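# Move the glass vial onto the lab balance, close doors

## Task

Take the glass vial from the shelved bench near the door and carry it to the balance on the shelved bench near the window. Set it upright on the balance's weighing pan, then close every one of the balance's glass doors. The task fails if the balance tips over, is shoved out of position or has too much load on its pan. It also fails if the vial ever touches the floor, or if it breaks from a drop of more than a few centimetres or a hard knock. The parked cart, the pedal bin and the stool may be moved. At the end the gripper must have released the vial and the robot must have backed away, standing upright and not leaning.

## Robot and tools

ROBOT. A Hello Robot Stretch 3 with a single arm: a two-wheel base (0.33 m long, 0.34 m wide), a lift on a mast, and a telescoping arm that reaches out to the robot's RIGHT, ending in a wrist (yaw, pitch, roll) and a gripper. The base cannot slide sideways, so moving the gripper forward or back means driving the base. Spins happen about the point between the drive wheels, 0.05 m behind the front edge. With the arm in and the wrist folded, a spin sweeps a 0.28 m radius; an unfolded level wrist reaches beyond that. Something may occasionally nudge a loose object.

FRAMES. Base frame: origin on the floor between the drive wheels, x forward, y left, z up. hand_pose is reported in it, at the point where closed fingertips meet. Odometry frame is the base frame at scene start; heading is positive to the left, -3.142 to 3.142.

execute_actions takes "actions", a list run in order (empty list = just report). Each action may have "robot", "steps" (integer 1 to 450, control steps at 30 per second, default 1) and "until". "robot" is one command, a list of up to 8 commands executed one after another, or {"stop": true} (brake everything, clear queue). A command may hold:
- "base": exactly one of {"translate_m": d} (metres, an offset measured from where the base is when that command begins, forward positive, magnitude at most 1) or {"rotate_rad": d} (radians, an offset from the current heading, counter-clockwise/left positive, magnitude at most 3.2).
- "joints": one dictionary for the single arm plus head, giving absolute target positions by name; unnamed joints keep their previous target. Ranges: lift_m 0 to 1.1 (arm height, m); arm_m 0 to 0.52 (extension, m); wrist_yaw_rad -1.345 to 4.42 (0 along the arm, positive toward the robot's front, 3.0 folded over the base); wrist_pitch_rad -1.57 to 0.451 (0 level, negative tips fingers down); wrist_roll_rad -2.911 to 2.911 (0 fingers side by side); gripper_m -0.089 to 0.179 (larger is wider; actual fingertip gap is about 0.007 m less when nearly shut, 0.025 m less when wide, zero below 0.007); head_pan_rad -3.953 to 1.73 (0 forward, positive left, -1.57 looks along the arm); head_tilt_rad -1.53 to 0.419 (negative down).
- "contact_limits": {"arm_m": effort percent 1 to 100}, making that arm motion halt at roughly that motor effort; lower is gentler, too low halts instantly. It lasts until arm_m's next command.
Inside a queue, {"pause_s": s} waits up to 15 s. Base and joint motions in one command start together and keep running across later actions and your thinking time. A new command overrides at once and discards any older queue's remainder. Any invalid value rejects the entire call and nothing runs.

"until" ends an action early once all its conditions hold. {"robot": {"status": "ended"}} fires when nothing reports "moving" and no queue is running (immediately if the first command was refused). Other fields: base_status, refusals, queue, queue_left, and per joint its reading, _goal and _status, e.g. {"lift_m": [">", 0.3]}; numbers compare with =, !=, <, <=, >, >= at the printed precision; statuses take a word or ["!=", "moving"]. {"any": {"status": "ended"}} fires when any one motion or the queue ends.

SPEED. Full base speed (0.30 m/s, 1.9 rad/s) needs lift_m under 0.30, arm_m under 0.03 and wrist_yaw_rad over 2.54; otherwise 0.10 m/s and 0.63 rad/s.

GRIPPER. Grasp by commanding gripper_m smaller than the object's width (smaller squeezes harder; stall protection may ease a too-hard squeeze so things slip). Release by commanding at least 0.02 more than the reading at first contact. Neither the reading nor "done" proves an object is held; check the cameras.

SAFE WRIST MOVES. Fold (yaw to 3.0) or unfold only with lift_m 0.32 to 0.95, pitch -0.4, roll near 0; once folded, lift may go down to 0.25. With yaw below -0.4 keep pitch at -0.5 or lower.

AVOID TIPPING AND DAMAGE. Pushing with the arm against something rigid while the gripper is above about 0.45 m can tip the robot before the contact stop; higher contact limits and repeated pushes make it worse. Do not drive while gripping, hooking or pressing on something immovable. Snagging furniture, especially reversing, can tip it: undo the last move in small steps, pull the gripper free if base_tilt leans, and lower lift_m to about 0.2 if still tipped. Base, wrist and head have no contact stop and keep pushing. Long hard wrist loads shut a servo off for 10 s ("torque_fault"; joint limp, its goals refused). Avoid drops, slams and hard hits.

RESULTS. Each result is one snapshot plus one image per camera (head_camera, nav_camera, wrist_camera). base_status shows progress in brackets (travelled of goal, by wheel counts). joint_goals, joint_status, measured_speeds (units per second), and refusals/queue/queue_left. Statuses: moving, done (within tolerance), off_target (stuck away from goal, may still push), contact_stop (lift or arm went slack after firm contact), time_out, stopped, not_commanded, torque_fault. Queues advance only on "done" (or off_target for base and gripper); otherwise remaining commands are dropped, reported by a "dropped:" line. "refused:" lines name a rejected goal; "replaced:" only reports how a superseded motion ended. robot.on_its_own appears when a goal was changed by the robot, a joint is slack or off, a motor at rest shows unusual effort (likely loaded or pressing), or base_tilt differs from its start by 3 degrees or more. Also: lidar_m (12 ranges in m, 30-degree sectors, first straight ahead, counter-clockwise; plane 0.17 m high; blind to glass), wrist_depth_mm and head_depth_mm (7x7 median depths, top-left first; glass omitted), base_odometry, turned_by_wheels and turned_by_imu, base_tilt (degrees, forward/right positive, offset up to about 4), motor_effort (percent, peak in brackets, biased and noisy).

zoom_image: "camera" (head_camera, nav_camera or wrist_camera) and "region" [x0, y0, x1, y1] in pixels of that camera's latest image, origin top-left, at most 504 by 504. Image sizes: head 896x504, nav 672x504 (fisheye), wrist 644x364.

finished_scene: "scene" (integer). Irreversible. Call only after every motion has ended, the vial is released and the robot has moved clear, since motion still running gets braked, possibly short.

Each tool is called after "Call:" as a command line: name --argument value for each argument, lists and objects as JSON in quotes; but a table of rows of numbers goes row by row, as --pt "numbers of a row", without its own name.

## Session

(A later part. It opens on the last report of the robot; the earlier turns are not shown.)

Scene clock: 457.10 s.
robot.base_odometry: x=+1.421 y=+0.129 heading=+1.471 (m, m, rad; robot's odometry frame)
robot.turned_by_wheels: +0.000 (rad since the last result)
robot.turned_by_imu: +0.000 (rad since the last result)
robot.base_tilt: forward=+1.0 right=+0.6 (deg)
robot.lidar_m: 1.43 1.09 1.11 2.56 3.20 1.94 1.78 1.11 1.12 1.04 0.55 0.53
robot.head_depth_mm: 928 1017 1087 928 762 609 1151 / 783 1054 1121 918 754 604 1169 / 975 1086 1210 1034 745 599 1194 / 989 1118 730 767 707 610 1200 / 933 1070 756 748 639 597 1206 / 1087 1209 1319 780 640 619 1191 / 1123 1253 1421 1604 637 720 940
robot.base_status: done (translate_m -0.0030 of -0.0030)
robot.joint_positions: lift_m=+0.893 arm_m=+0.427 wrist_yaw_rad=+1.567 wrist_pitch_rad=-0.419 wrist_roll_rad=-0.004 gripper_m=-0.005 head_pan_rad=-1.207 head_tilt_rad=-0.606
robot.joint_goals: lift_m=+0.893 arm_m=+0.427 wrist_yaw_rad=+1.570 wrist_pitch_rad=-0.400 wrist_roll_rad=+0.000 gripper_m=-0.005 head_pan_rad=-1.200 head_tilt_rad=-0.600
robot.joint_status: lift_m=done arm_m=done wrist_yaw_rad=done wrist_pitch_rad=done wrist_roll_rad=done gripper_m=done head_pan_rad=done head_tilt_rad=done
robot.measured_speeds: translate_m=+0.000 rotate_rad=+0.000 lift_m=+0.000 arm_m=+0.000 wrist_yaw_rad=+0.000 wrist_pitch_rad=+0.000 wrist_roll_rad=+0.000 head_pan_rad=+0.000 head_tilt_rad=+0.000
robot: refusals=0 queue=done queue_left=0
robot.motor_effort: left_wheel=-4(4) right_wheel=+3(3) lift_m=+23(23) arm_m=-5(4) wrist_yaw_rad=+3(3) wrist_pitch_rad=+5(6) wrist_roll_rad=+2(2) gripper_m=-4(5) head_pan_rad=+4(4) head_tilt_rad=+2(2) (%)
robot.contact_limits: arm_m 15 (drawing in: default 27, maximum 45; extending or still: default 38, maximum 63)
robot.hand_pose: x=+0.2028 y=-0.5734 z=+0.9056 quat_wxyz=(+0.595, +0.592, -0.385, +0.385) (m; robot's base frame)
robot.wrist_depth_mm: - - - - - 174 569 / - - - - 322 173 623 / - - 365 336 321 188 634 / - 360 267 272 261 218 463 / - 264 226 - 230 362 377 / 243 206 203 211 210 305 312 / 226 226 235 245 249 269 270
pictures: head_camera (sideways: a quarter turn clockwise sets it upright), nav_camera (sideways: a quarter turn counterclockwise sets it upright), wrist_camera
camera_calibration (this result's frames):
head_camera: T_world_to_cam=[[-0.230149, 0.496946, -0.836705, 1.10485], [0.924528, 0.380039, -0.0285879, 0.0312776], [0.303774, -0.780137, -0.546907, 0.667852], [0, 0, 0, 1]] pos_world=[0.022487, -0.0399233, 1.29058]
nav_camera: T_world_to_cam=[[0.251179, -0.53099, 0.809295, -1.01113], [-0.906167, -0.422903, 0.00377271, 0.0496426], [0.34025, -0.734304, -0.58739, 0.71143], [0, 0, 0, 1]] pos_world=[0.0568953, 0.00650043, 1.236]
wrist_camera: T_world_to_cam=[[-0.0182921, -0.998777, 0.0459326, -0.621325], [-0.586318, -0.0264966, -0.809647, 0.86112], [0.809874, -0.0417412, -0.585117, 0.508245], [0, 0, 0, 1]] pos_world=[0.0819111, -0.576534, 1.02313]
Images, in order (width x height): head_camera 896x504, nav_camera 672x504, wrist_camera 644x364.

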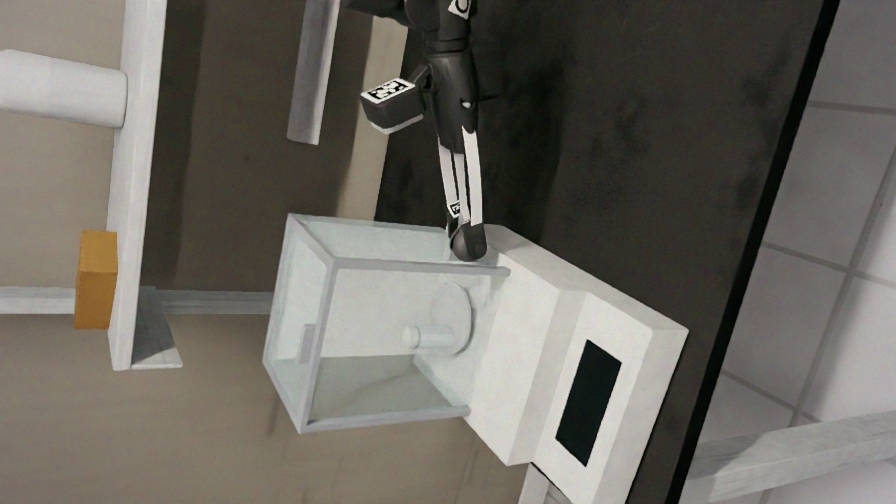

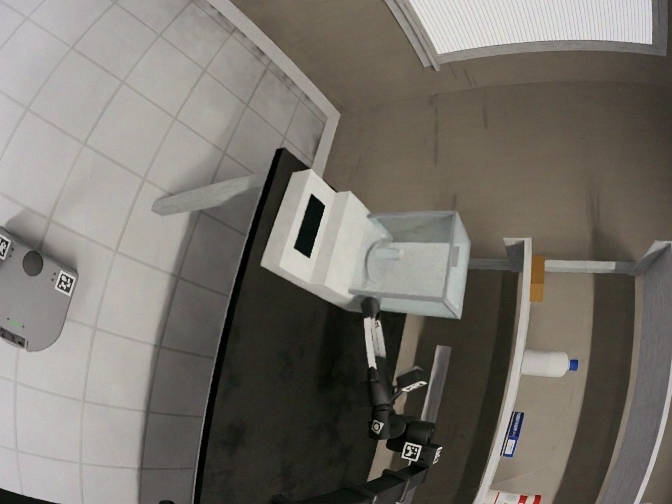

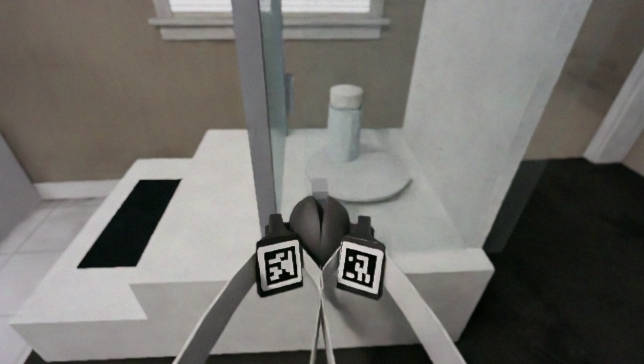

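Call:
execute_actions --actions '[{"robot": {"joints": {"arm_m": 0.415}, "contact_limits": {"arm_m": 15}}, "steps": 100, "until": {"robot": {"status": "ended"}}}, {"steps": 5}]'

Scene clock: 460.27 s.
robot.base_odometry: x=+1.421 y=+0.129 heading=+1.471 (m, m, rad; robot's odometry frame)
robot.turned_by_wheels: +0.000 (rad since the last result)
robot.turned_by_imu: +0.000 (rad since the last result)
robot.base_tilt: forward=+1.2 right=+0.6 (deg)
robot.lidar_m: 1.43 1.09 1.11 2.57 3.19 1.94 1.78 1.10 1.12 1.04 0.55 0.53
robot.head_depth_mm: 930 1021 1084 1092 759 609 1151 / 784 1048 1129 1043 755 603 1169 / 985 1085 1206 1036 748 599 1198 / 989 1128 729 776 707 610 1217 / 935 1069 755 749 638 596 1204 / 1092 1207 1314 780 641 619 1192 / 1132 1250 1422 1606 636 724 940
robot.base_status: done (translate_m -0.0030 of -0.0030)
robot.joint_positions: lift_m=+0.893 arm_m=+0.415 wrist_yaw_rad=+1.566 wrist_pitch_rad=-0.420 wrist_roll_rad=-0.004 gripper_m=-0.005 head_pan_rad=-1.207 head_tilt_rad=-0.606
robot.joint_goals: lift_m=+0.893 arm_m=+0.415 wrist_yaw_rad=+1.570 wrist_pitch_rad=-0.400 wrist_roll_rad=+0.000 gripper_m=-0.005 head_pan_rad=-1.200 head_tilt_rad=-0.600
robot.joint_status: lift_m=done arm_m=done wrist_yaw_rad=done wrist_pitch_rad=done wrist_roll_rad=done gripper_m=done head_pan_rad=done head_tilt_rad=done
robot.measured_speeds: translate_m=+0.000 rotate_rad=+0.000 lift_m=+0.000 arm_m=+0.000 wrist_yaw_rad=+0.000 wrist_pitch_rad=+0.000 wrist_roll_rad=+0.000 head_pan_rad=+0.000 head_tilt_rad=+0.000
robot: refusals=0 queue=done queue_left=0
robot.motor_effort: left_wheel=-5(5) right_wheel=+4(5) lift_m=+23(23) arm_m=-6(3) wrist_yaw_rad=+4(3) wrist_pitch_rad=+6(6) wrist_roll_rad=+2(2) gripper_m=-3(3) head_pan_rad=+4(4) head_tilt_rad=+3(1) (%)
robot.contact_limits: arm_m 15 (drawing in: default 27, maximum 45; extending or still: default 38, maximum 63)
robot.hand_pose: x=+0.2028 y=-0.5615 z=+0.9055 quat_wxyz=(+0.595, +0.592, -0.385, +0.385) (m; robot's base frame)
robot.wrist_depth_mm: - - - - - 190 150 / - - - - - 192 587 / - - - 329 315 193 616 / - 379 282 256 263 221 466 / - 273 226 - 229 350 376 / - 226 201 211 209 293 314 / 230 224 235 242 248 262 271
pictures: head_camera (sideways: a quarter turn clockwise sets it upright), nav_camera (sideways: a quarter turn counterclockwise sets it upright), wrist_camera
camera_calibration (this result's frames):
head_camera: T_world_to_cam=[[-0.230149, 0.496946, -0.836705, 1.10485], [0.924528, 0.380039, -0.0285879, 0.0312776], [0.303774, -0.780137, -0.546907, 0.667852], [0, 0, 0, 1]] pos_world=[0.022487, -0.0399233, 1.29058]
nav_camera: T_world_to_cam=[[0.251179, -0.53099, 0.809295, -1.01113], [-0.906167, -0.422903, 0.00377271, 0.0496426], [0.34025, -0.734304, -0.58739, 0.71143], [0, 0, 0, 1]] pos_world=[0.0568953, 0.00650043, 1.236]
wrist_camera: T_world_to_cam=[[-0.0186435, -0.99877, 0.0459417, -0.609366], [-0.586857, -0.0262702, -0.809264, 0.861158], [0.809476, -0.0420488, -0.585645, 0.50911], [0, 0, 0, 1]] pos_world=[0.0819037, -0.564586, 1.02306]
Images, in order (width x height): head_camera 896x504, nav_camera 672x504, wrist_camera 644x364.

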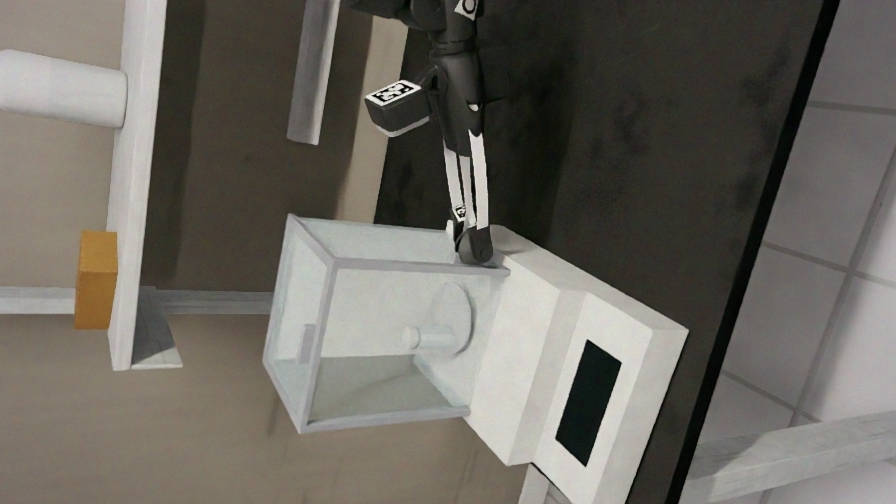

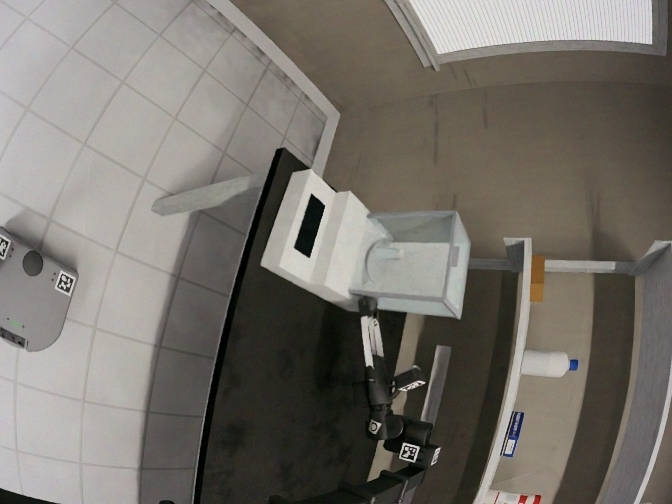

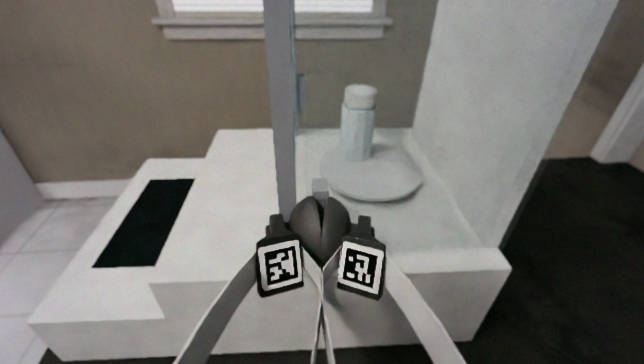

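Call:
execute_actions --actions '[{"robot": {"joints": {"arm_m": 0.408}, "contact_limits": {"arm_m": 15}}, "steps": 100, "until": {"robot": {"status": "ended"}}}, {"steps": 5}]'

Scene clock: 462.27 s.
robot.base_odometry: x=+1.421 y=+0.129 heading=+1.471 (m, m, rad; robot's odometry frame)
robot.turned_by_wheels: +0.000 (rad since the last result)
robot.turned_by_imu: +0.000 (rad since the last result)
robot.base_tilt: forward=+1.1 right=+0.6 (deg)
robot.lidar_m: 1.44 1.09 1.11 2.57 3.19 1.93 1.78 1.11 1.12 1.04 0.55 0.53
robot.head_depth_mm: 928 1017 1087 1068 761 610 1153 / 785 1051 1125 - 752 603 1170 / 977 1084 1193 1041 744 601 1189 / 985 1123 729 779 708 610 1209 / 933 1066 758 748 638 596 1202 / 1089 1212 1333 777 641 620 1193 / 1125 1249 1413 1603 640 723 916
robot.base_status: done (translate_m -0.0030 of -0.0030)
robot.joint_positions: lift_m=+0.893 arm_m=+0.409 wrist_yaw_rad=+1.555 wrist_pitch_rad=-0.420 wrist_roll_rad=-0.004 gripper_m=-0.005 head_pan_rad=-1.207 head_tilt_rad=-0.606
robot.joint_goals: lift_m=+0.893 arm_m=+0.408 wrist_yaw_rad=+1.570 wrist_pitch_rad=-0.400 wrist_roll_rad=+0.000 gripper_m=-0.005 head_pan_rad=-1.200 head_tilt_rad=-0.600
robot.joint_status: lift_m=done arm_m=done wrist_yaw_rad=done wrist_pitch_rad=done wrist_roll_rad=done gripper_m=done head_pan_rad=done head_tilt_rad=done
robot.measured_speeds: translate_m=+0.000 rotate_rad=+0.000 lift_m=+0.000 arm_m=+0.000 wrist_yaw_rad=+0.000 wrist_pitch_rad=+0.000 wrist_roll_rad=+0.000 head_pan_rad=+0.000 head_tilt_rad=+0.000
robot: refusals=0 queue=done queue_left=0
robot.motor_effort: left_wheel=-7(7) right_wheel=+6(6) lift_m=+23(23) arm_m=-7(6) wrist_yaw_rad=+12(12) wrist_pitch_rad=+6(6) wrist_roll_rad=+2(2) gripper_m=-6(5) head_pan_rad=+4(4) head_tilt_rad=+2(2) (%)
robot.contact_limits: arm_m 15 (drawing in: default 27, maximum 45; extending or still: default 38, maximum 63)
robot.hand_pose: x=+0.2027 y=-0.5572 z=+0.9054 quat_wxyz=(+0.597, +0.589, -0.388, +0.381) (m; robot's base frame)
robot.wrist_depth_mm: - - - - - 195 155 / - - - - - 197 560 / - - - 277 321 199 584 / - 376 279 258 270 214 470 / - 276 227 - 232 240 375 / - 226 203 212 213 296 312 / 234 223 234 241 250 264 268
pictures: head_camera (sideways: a quarter turn clockwise sets it upright), nav_camera (sideways: a quarter turn counterclockwise sets it upright), wrist_camera
camera_calibration (this result's frames):
head_camera: T_world_to_cam=[[-0.230149, 0.496946, -0.836705, 1.10485], [0.924528, 0.380039, -0.0285879, 0.0312776], [0.303774, -0.780137, -0.546907, 0.667852], [0, 0, 0, 1]] pos_world=[0.022487, -0.0399233, 1.29058]
nav_camera: T_world_to_cam=[[0.251179, -0.53099, 0.809295, -1.01113], [-0.906167, -0.422903, 0.00377271, 0.0496426], [0.34025, -0.734304, -0.58739, 0.71143], [0, 0, 0, 1]] pos_world=[0.0568953, 0.00650043, 1.236]
wrist_camera: T_world_to_cam=[[-0.0299049, -0.998499, 0.045882, -0.602508], [-0.587402, -0.0195844, -0.809058, 0.864816], [0.808743, -0.051146, -0.585934, 0.504647], [0, 0, 0, 1]] pos_world=[0.0818468, -0.558856, 1.02302]
Images, in order (width x height): head_camera 896x504, nav_camera 672x504, wrist_camera 644x364.

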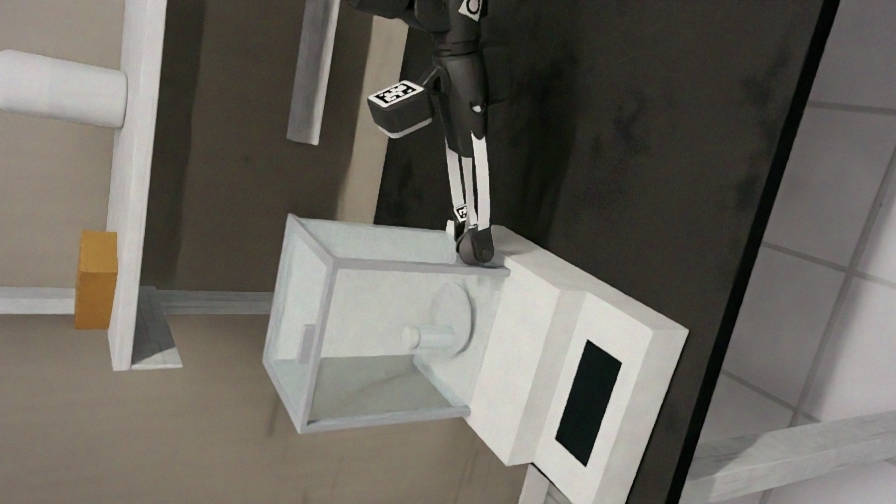

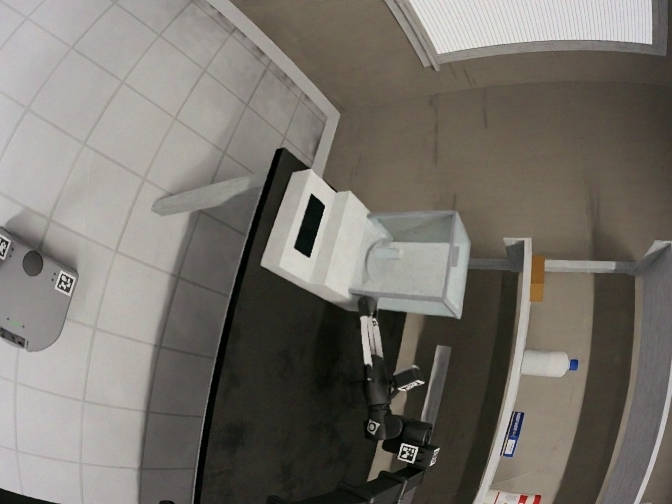

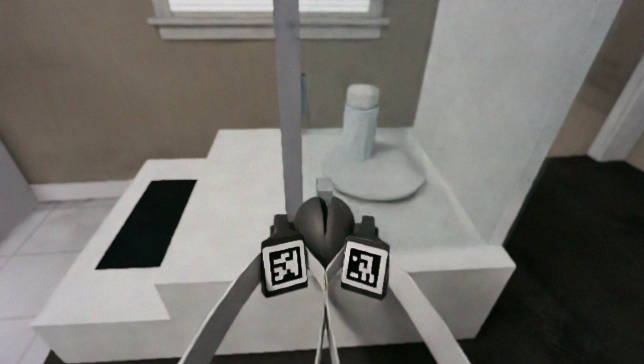

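Call:
execute_actions --actions '[{"robot": [{"base": {"translate_m": -0.06}}, {"joints": {"lift_m": 1.05, "wrist_pitch_rad": -0.7}}], "steps": 300, "until": {"robot": {"status": "ended"}}}]'

Scene clock: 468.13 s.
robot.base_odometry: x=+1.415 y=+0.069 heading=+1.471 (m, m, rad; robot's odometry frame)
robot.turned_by_wheels: +0.000 (rad since the last result)
robot.turned_by_imu: +0.000 (rad since the last result)
robot.base_tilt: forward=+1.1 right=+0.4 (deg)
robot.lidar_m: 1.49 1.13 1.19 3.05 3.19 1.87 1.72 1.05 1.12 1.05 1.07 0.57
robot.head_depth_mm: 923 1018 - 1018 760 609 1157 / 818 1056 1120 1004 752 605 1176 / 965 1089 1205 944 749 600 1215 / 1007 1129 1217 933 739 610 1212 / 940 1120 745 750 684 627 1200 / 1077 1211 796 752 642 640 1196 / 1129 1255 1394 1497 638 807 991
robot.base_status: done (translate_m -0.0600 of -0.0600)
robot.joint_positions: lift_m=+1.050 arm_m=+0.408 wrist_yaw_rad=+1.567 wrist_pitch_rad=-0.710 wrist_roll_rad=-0.004 gripper_m=-0.005 head_pan_rad=-1.207 head_tilt_rad=-0.606
robot.joint_goals: lift_m=+1.050 arm_m=+0.408 wrist_yaw_rad=+1.570 wrist_pitch_rad=-0.700 wrist_roll_rad=+0.000 gripper_m=-0.005 head_pan_rad=-1.200 head_tilt_rad=-0.600
robot.joint_status: lift_m=done arm_m=done wrist_yaw_rad=done wrist_pitch_rad=done wrist_roll_rad=done gripper_m=done head_pan_rad=done head_tilt_rad=done
robot.measured_speeds: translate_m=+0.000 rotate_rad=+0.000 lift_m=+0.000 arm_m=+0.000 wrist_yaw_rad=+0.000 wrist_pitch_rad=+0.000 wrist_roll_rad=+0.000 head_pan_rad=+0.000 head_tilt_rad=+0.000
robot: refusals=0 queue=done queue_left=0
robot.motor_effort: left_wheel=-3(11) right_wheel=+3(6) lift_m=+38(41) arm_m=-5(7) wrist_yaw_rad=+2(11) wrist_pitch_rad=+3(6) wrist_roll_rad=+2(2) gripper_m=-4(5) head_pan_rad=+4(3) head_tilt_rad=+3(1) (%)
robot.contact_limits: arm_m 15 (drawing in: default 27, maximum 45; extending or still: default 38, maximum 63)
robot.hand_pose: x=+0.1572 y=-0.5542 z=+1.0031 quat_wxyz=(+0.644, +0.641, -0.295, +0.295) (m; robot's base frame)
robot.wrist_depth_mm: - - - - 340 258 660 / - - - - 384 848 603 / - - 448 403 394 576 586 / - - 403 361 375 512 515 / - - 386 - 425 451 449 / - - 396 387 401 398 401 / - - 354 356 360 361 364
pictures: head_camera (sideways: a quarter turn clockwise sets it upright), nav_camera (sideways: a quarter turn counterclockwise sets it upright), wrist_camera
camera_calibration (this result's frames):
head_camera: T_world_to_cam=[[-0.230148, 0.496945, -0.836706, 1.10485], [0.924528, 0.38004, -0.028588, 0.0312777], [0.303775, -0.780138, -0.546905, 0.66785], [0, 0, 0, 1]] pos_world=[0.0224871, -0.0399233, 1.29058]
nav_camera: T_world_to_cam=[[0.251179, -0.530988, 0.809296, -1.01113], [-0.906167, -0.422903, 0.00377284, 0.0496425], [0.340251, -0.734305, -0.587388, 0.711428], [0, 0, 0, 1]] pos_world=[0.0568953, 0.00650033, 1.236]
wrist_camera: T_world_to_cam=[[-0.00433265, -0.998835, 0.048068, -0.611758], [-0.793659, -0.0258079, -0.607815, 0.744357], [0.608348, -0.040783, -0.792622, 0.843397], [0, 0, 0, 1]] pos_world=[0.0750368, -0.557438, 1.15033]
Images, in order (width x height): head_camera 896x504, nav_camera 672x504, wrist_camera 644x364.

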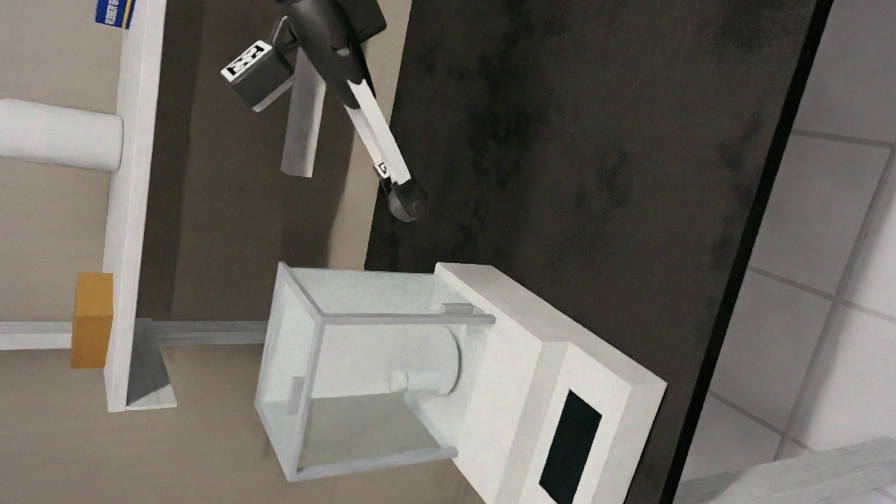

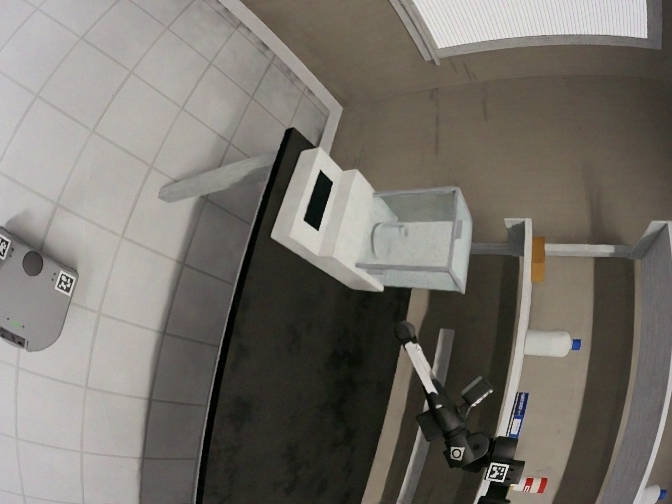

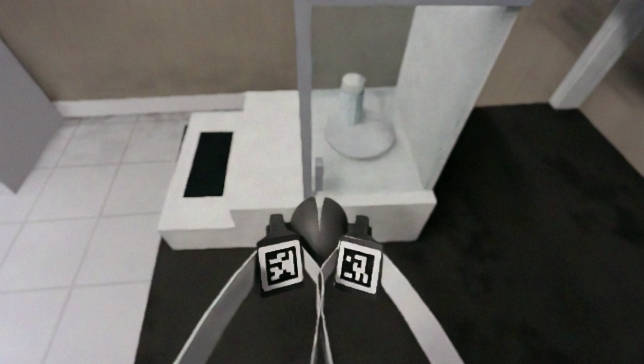

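Call:
zoom_image --camera "head_camera" --region '[230, 240, 510, 500]'

Region (230, 240, 510, 500) of head_camera's 896x504 image, scaled by 1.800, with more detail than that image has; it fills the top 468 rows of this view, and the rest is white.

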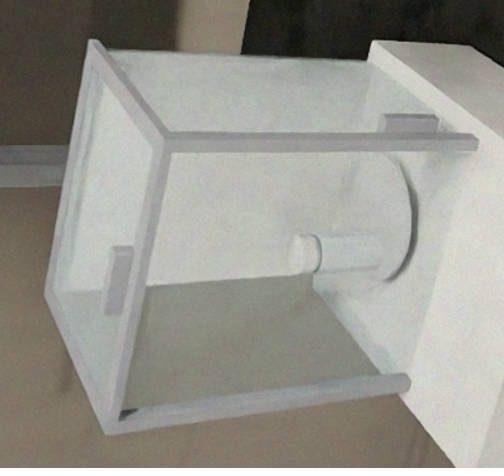

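Call:
execute_actions --actions '[{"robot": {"joints": {"lift_m": 1.09, "wrist_pitch_rad": -0.3, "arm_m": 0.45}}, "steps": 300, "until": {"robot": {"status": "ended"}}}]'

Scene clock: 475.10 s.
robot.base_odometry: x=+1.415 y=+0.069 heading=+1.471 (m, m, rad; robot's odometry frame)
robot.turned_by_wheels: +0.000 (rad since the last result)
robot.turned_by_imu: +0.000 (rad since the last result)
robot.base_tilt: forward=+1.2 right=+0.5 (deg)
robot.lidar_m: 1.49 1.13 1.20 3.05 3.19 1.88 1.72 1.05 1.12 1.05 1.06 0.57
robot.head_depth_mm: 928 - 1130 1015 759 608 1150 / 817 1045 1132 1000 755 603 1176 / 967 1083 1207 989 747 600 1219 / 1006 1130 1212 937 739 610 1205 / 936 1115 746 751 684 626 1211 / 1083 1206 796 753 640 641 1192 / 1130 1256 1391 1497 637 804 989
robot.base_status: done (translate_m -0.0600 of -0.0600)
robot.joint_positions: lift_m=+1.090 arm_m=+0.450 wrist_yaw_rad=+1.568 wrist_pitch_rad=-0.321 wrist_roll_rad=-0.004 gripper_m=-0.005 head_pan_rad=-1.207 head_tilt_rad=-0.606
robot.joint_goals: lift_m=+1.090 arm_m=+0.450 wrist_yaw_rad=+1.570 wrist_pitch_rad=-0.300 wrist_roll_rad=+0.000 gripper_m=-0.005 head_pan_rad=-1.200 head_tilt_rad=-0.600
robot.joint_status: lift_m=done arm_m=done wrist_yaw_rad=done wrist_pitch_rad=done wrist_roll_rad=done gripper_m=done head_pan_rad=done head_tilt_rad=done
robot.measured_speeds: translate_m=+0.000 rotate_rad=+0.000 lift_m=+0.000 arm_m=+0.000 wrist_yaw_rad=+0.000 wrist_pitch_rad=+0.000 wrist_roll_rad=+0.000 head_pan_rad=+0.000 head_tilt_rad=+0.000
robot: refusals=0 queue=done queue_left=0
robot.motor_effort: left_wheel=-3(3) right_wheel=+3(3) lift_m=+38(42) arm_m=+6(8) wrist_yaw_rad=+2(2) wrist_pitch_rad=+6(9) wrist_roll_rad=+2(2) gripper_m=-3(3) head_pan_rad=+4(4) head_tilt_rad=+2(1) (%)
robot.hand_pose: x=+0.2142 y=-0.5954 z=+1.1248 quat_wxyz=(+0.575, +0.572, -0.413, +0.414) (m; robot's base frame)
robot.wrist_depth_mm: - - - - - 425 246 / - - - - - 454 474 / - - - - - 880 540 / - - - - - 885 580 / - - - - 352 882 626 / - - 498 444 593 615 603 / - - 379 401 422 515 524
pictures: head_camera (sideways: a quarter turn clockwise sets it upright), nav_camera (sideways: a quarter turn counterclockwise sets it upright), wrist_camera
camera_calibration (this result's frames):
head_camera: T_world_to_cam=[[-0.230148, 0.496945, -0.836706, 1.10485], [0.924528, 0.380039, -0.028588, 0.0312777], [0.303775, -0.780138, -0.546905, 0.66785], [0, 0, 0, 1]] pos_world=[0.0224871, -0.0399233, 1.29058]
nav_camera: T_world_to_cam=[[0.251179, -0.530988, 0.809296, -1.01113], [-0.906167, -0.422903, 0.00377284, 0.0496425], [0.340251, -0.734305, -0.587388, 0.711428], [0, 0, 0, 1]] pos_world=[0.0568953, 0.00650033, 1.236]
wrist_camera: T_world_to_cam=[[-0.0219204, -0.99878, 0.0442397, -0.650473], [-0.503687, -0.0271913, -0.863458, 1.08703], [0.863608, -0.0412103, -0.502476, 0.522202], [0, 0, 0, 1]] pos_world=[0.0822877, -0.598602, 1.22978]
Images, in order (width x height): head_camera 896x504, nav_camera 672x504, wrist_camera 644x364.

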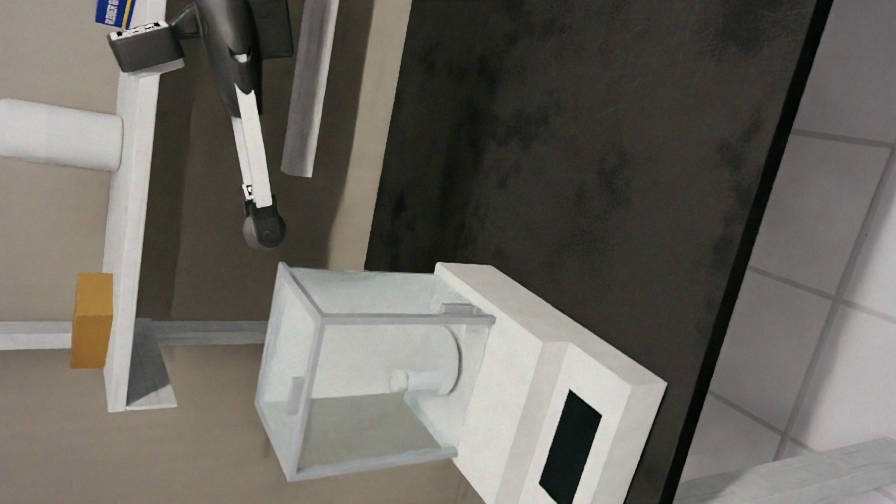

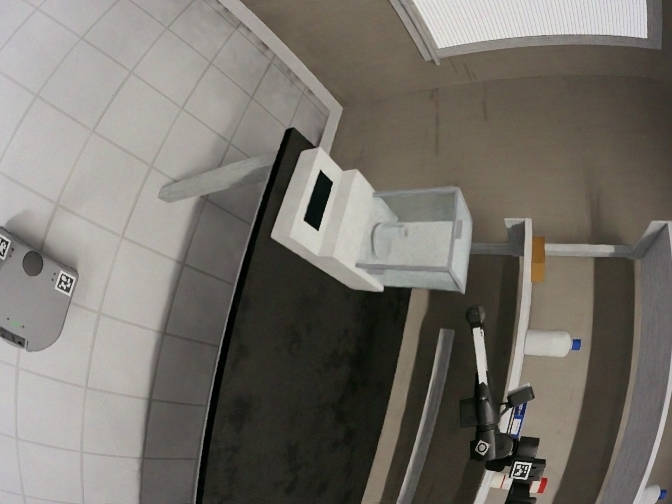

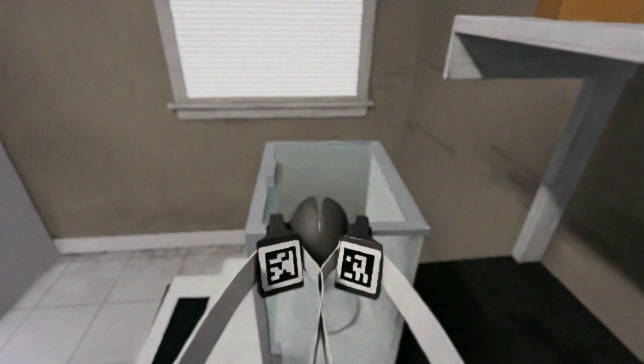

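Call:
zoom_image --camera "wrist_camera" --region '[220, 120, 470, 260]'

Region (220, 120, 470, 260) of wrist_camera's 644x364 image, scaled by 2.016; it fills the top 282 rows of this view, and the rest is white.

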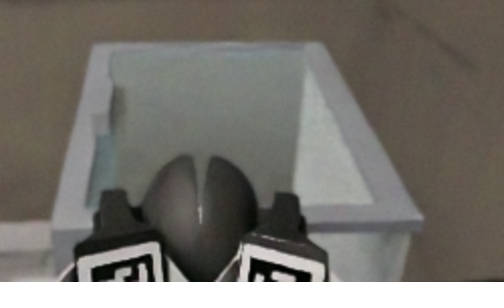

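Call:
execute_actions --actions '[{"robot": {"joints": {"arm_m": 0.0, "lift_m": 0.95, "wrist_pitch_rad": -0.4}, "base": {"translate_m": -0.15}}, "steps": 400, "until": {"robot": {"status": "ended"}}}]'

Scene clock: 481.57 s.
robot.base_odometry: x=+1.401 y=-0.080 heading=+1.471 (m, m, rad; robot's odometry frame)
robot.turned_by_wheels: +0.000 (rad since the last result)
robot.turned_by_imu: +0.000 (rad since the last result)
robot.base_tilt: forward=+0.9 right=+0.6 (deg)
robot.lidar_m: 1.64 1.25 1.39 3.28 3.15 1.72 1.57 0.92 1.14 1.06 1.08 0.70
robot.head_depth_mm: 936 1032 1105 1014 762 - - / 951 1063 1174 1002 753 605 1249 / 988 1104 1212 991 747 600 1282 / 826 1140 1241 978 739 630 - / 1042 1184 1276 965 731 - - / 981 1175 812 826 726 641 1168 / 1099 1253 818 767 684 1377 1166
robot.base_status: done (translate_m -0.1500 of -0.1500)
robot.joint_positions: lift_m=+0.950 arm_m=+0.000 wrist_yaw_rad=+1.569 wrist_pitch_rad=-0.415 wrist_roll_rad=-0.004 gripper_m=-0.005 head_pan_rad=-1.207 head_tilt_rad=-0.606
robot.joint_goals: lift_m=+0.950 arm_m=+0.000 wrist_yaw_rad=+1.570 wrist_pitch_rad=-0.400 wrist_roll_rad=+0.000 gripper_m=-0.005 head_pan_rad=-1.200 head_tilt_rad=-0.600
robot.joint_status: lift_m=done arm_m=done wrist_yaw_rad=done wrist_pitch_rad=done wrist_roll_rad=done gripper_m=done head_pan_rad=done head_tilt_rad=done
robot.measured_speeds: translate_m=+0.000 rotate_rad=+0.000 lift_m=+0.000 arm_m=+0.000 wrist_yaw_rad=+0.000 wrist_pitch_rad=+0.000 wrist_roll_rad=+0.000 head_pan_rad=+0.000 head_tilt_rad=+0.000
robot: refusals=0 queue=done queue_left=0
robot.motor_effort: left_wheel=-3(7) right_wheel=+3(4) lift_m=+23(39) arm_m=-5(5) wrist_yaw_rad=+1(2) wrist_pitch_rad=+4(7) wrist_roll_rad=+2(2) gripper_m=-3(3) head_pan_rad=+4(3) head_tilt_rad=+2(1) (%)
robot.hand_pose: x=+0.2034 y=-0.1459 z=+0.9637 quat_wxyz=(+0.594, +0.591, -0.385, +0.387) (m; robot's base frame)
robot.wrist_depth_mm: - - - - - - - / - - - - - - - / - - - - - 565 497 / - - - - 651 457 433 / - - - - 758 453 463 / - - - - - 401 387 / - - - - - 352 331
pictures: head_camera (sideways: a quarter turn clockwise sets it upright), nav_camera (sideways: a quarter turn counterclockwise sets it upright), wrist_camera
camera_calibration (this result's frames):
head_camera: T_world_to_cam=[[-0.230204, 0.496776, -0.836791, 1.10497], [0.924451, 0.380226, -0.028592, 0.0312835], [0.303966, -0.780155, -0.546775, 0.66768], [0, 0, 0, 1]] pos_world=[0.0224959, -0.0399216, 1.29059]
nav_camera: T_world_to_cam=[[0.251244, -0.530819, 0.809387, -1.01125], [-0.90608, -0.42309, 0.00378417, 0.0496272], [0.340435, -0.73432, -0.587263, 0.711263], [0, 0, 0, 1]] pos_world=[0.0568977, 0.00650123, 1.236]
wrist_camera: T_world_to_cam=[[-0.0165024, -0.998814, 0.0457967, -0.197243], [-0.582362, -0.0276304, -0.81246, 0.921574], [0.812762, -0.0400778, -0.581215, 0.555481], [0, 0, 0, 1]] pos_world=[0.0819607, -0.149284, 1.08063]
Images, in order (width x height): head_camera 896x504, nav_camera 672x504, wrist_camera 644x364.

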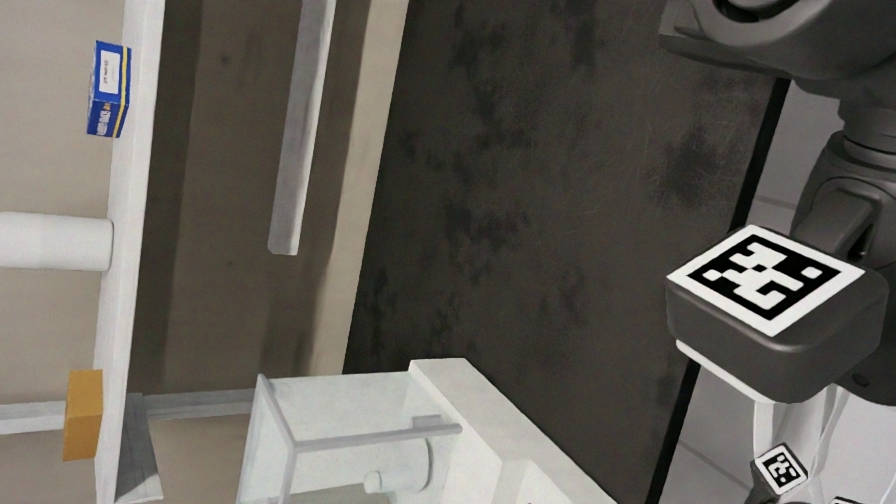

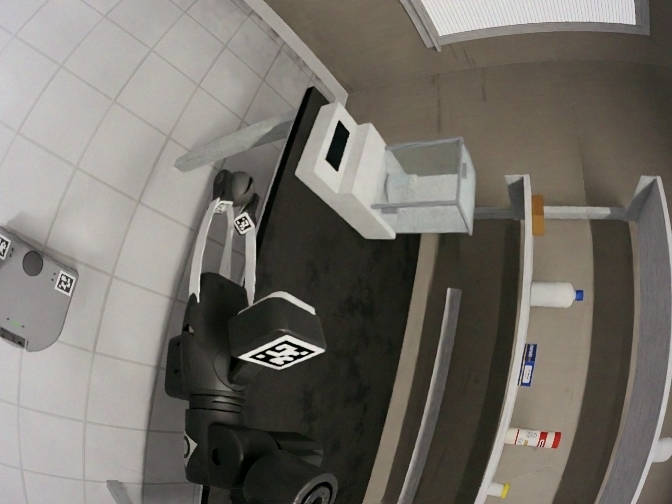

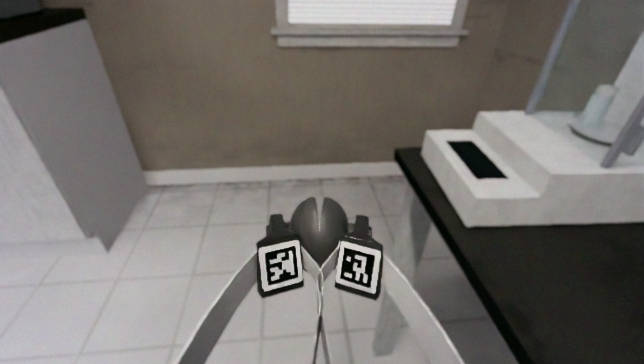

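Call:
finished_scene --scene 1

The scene is finished: the task was done.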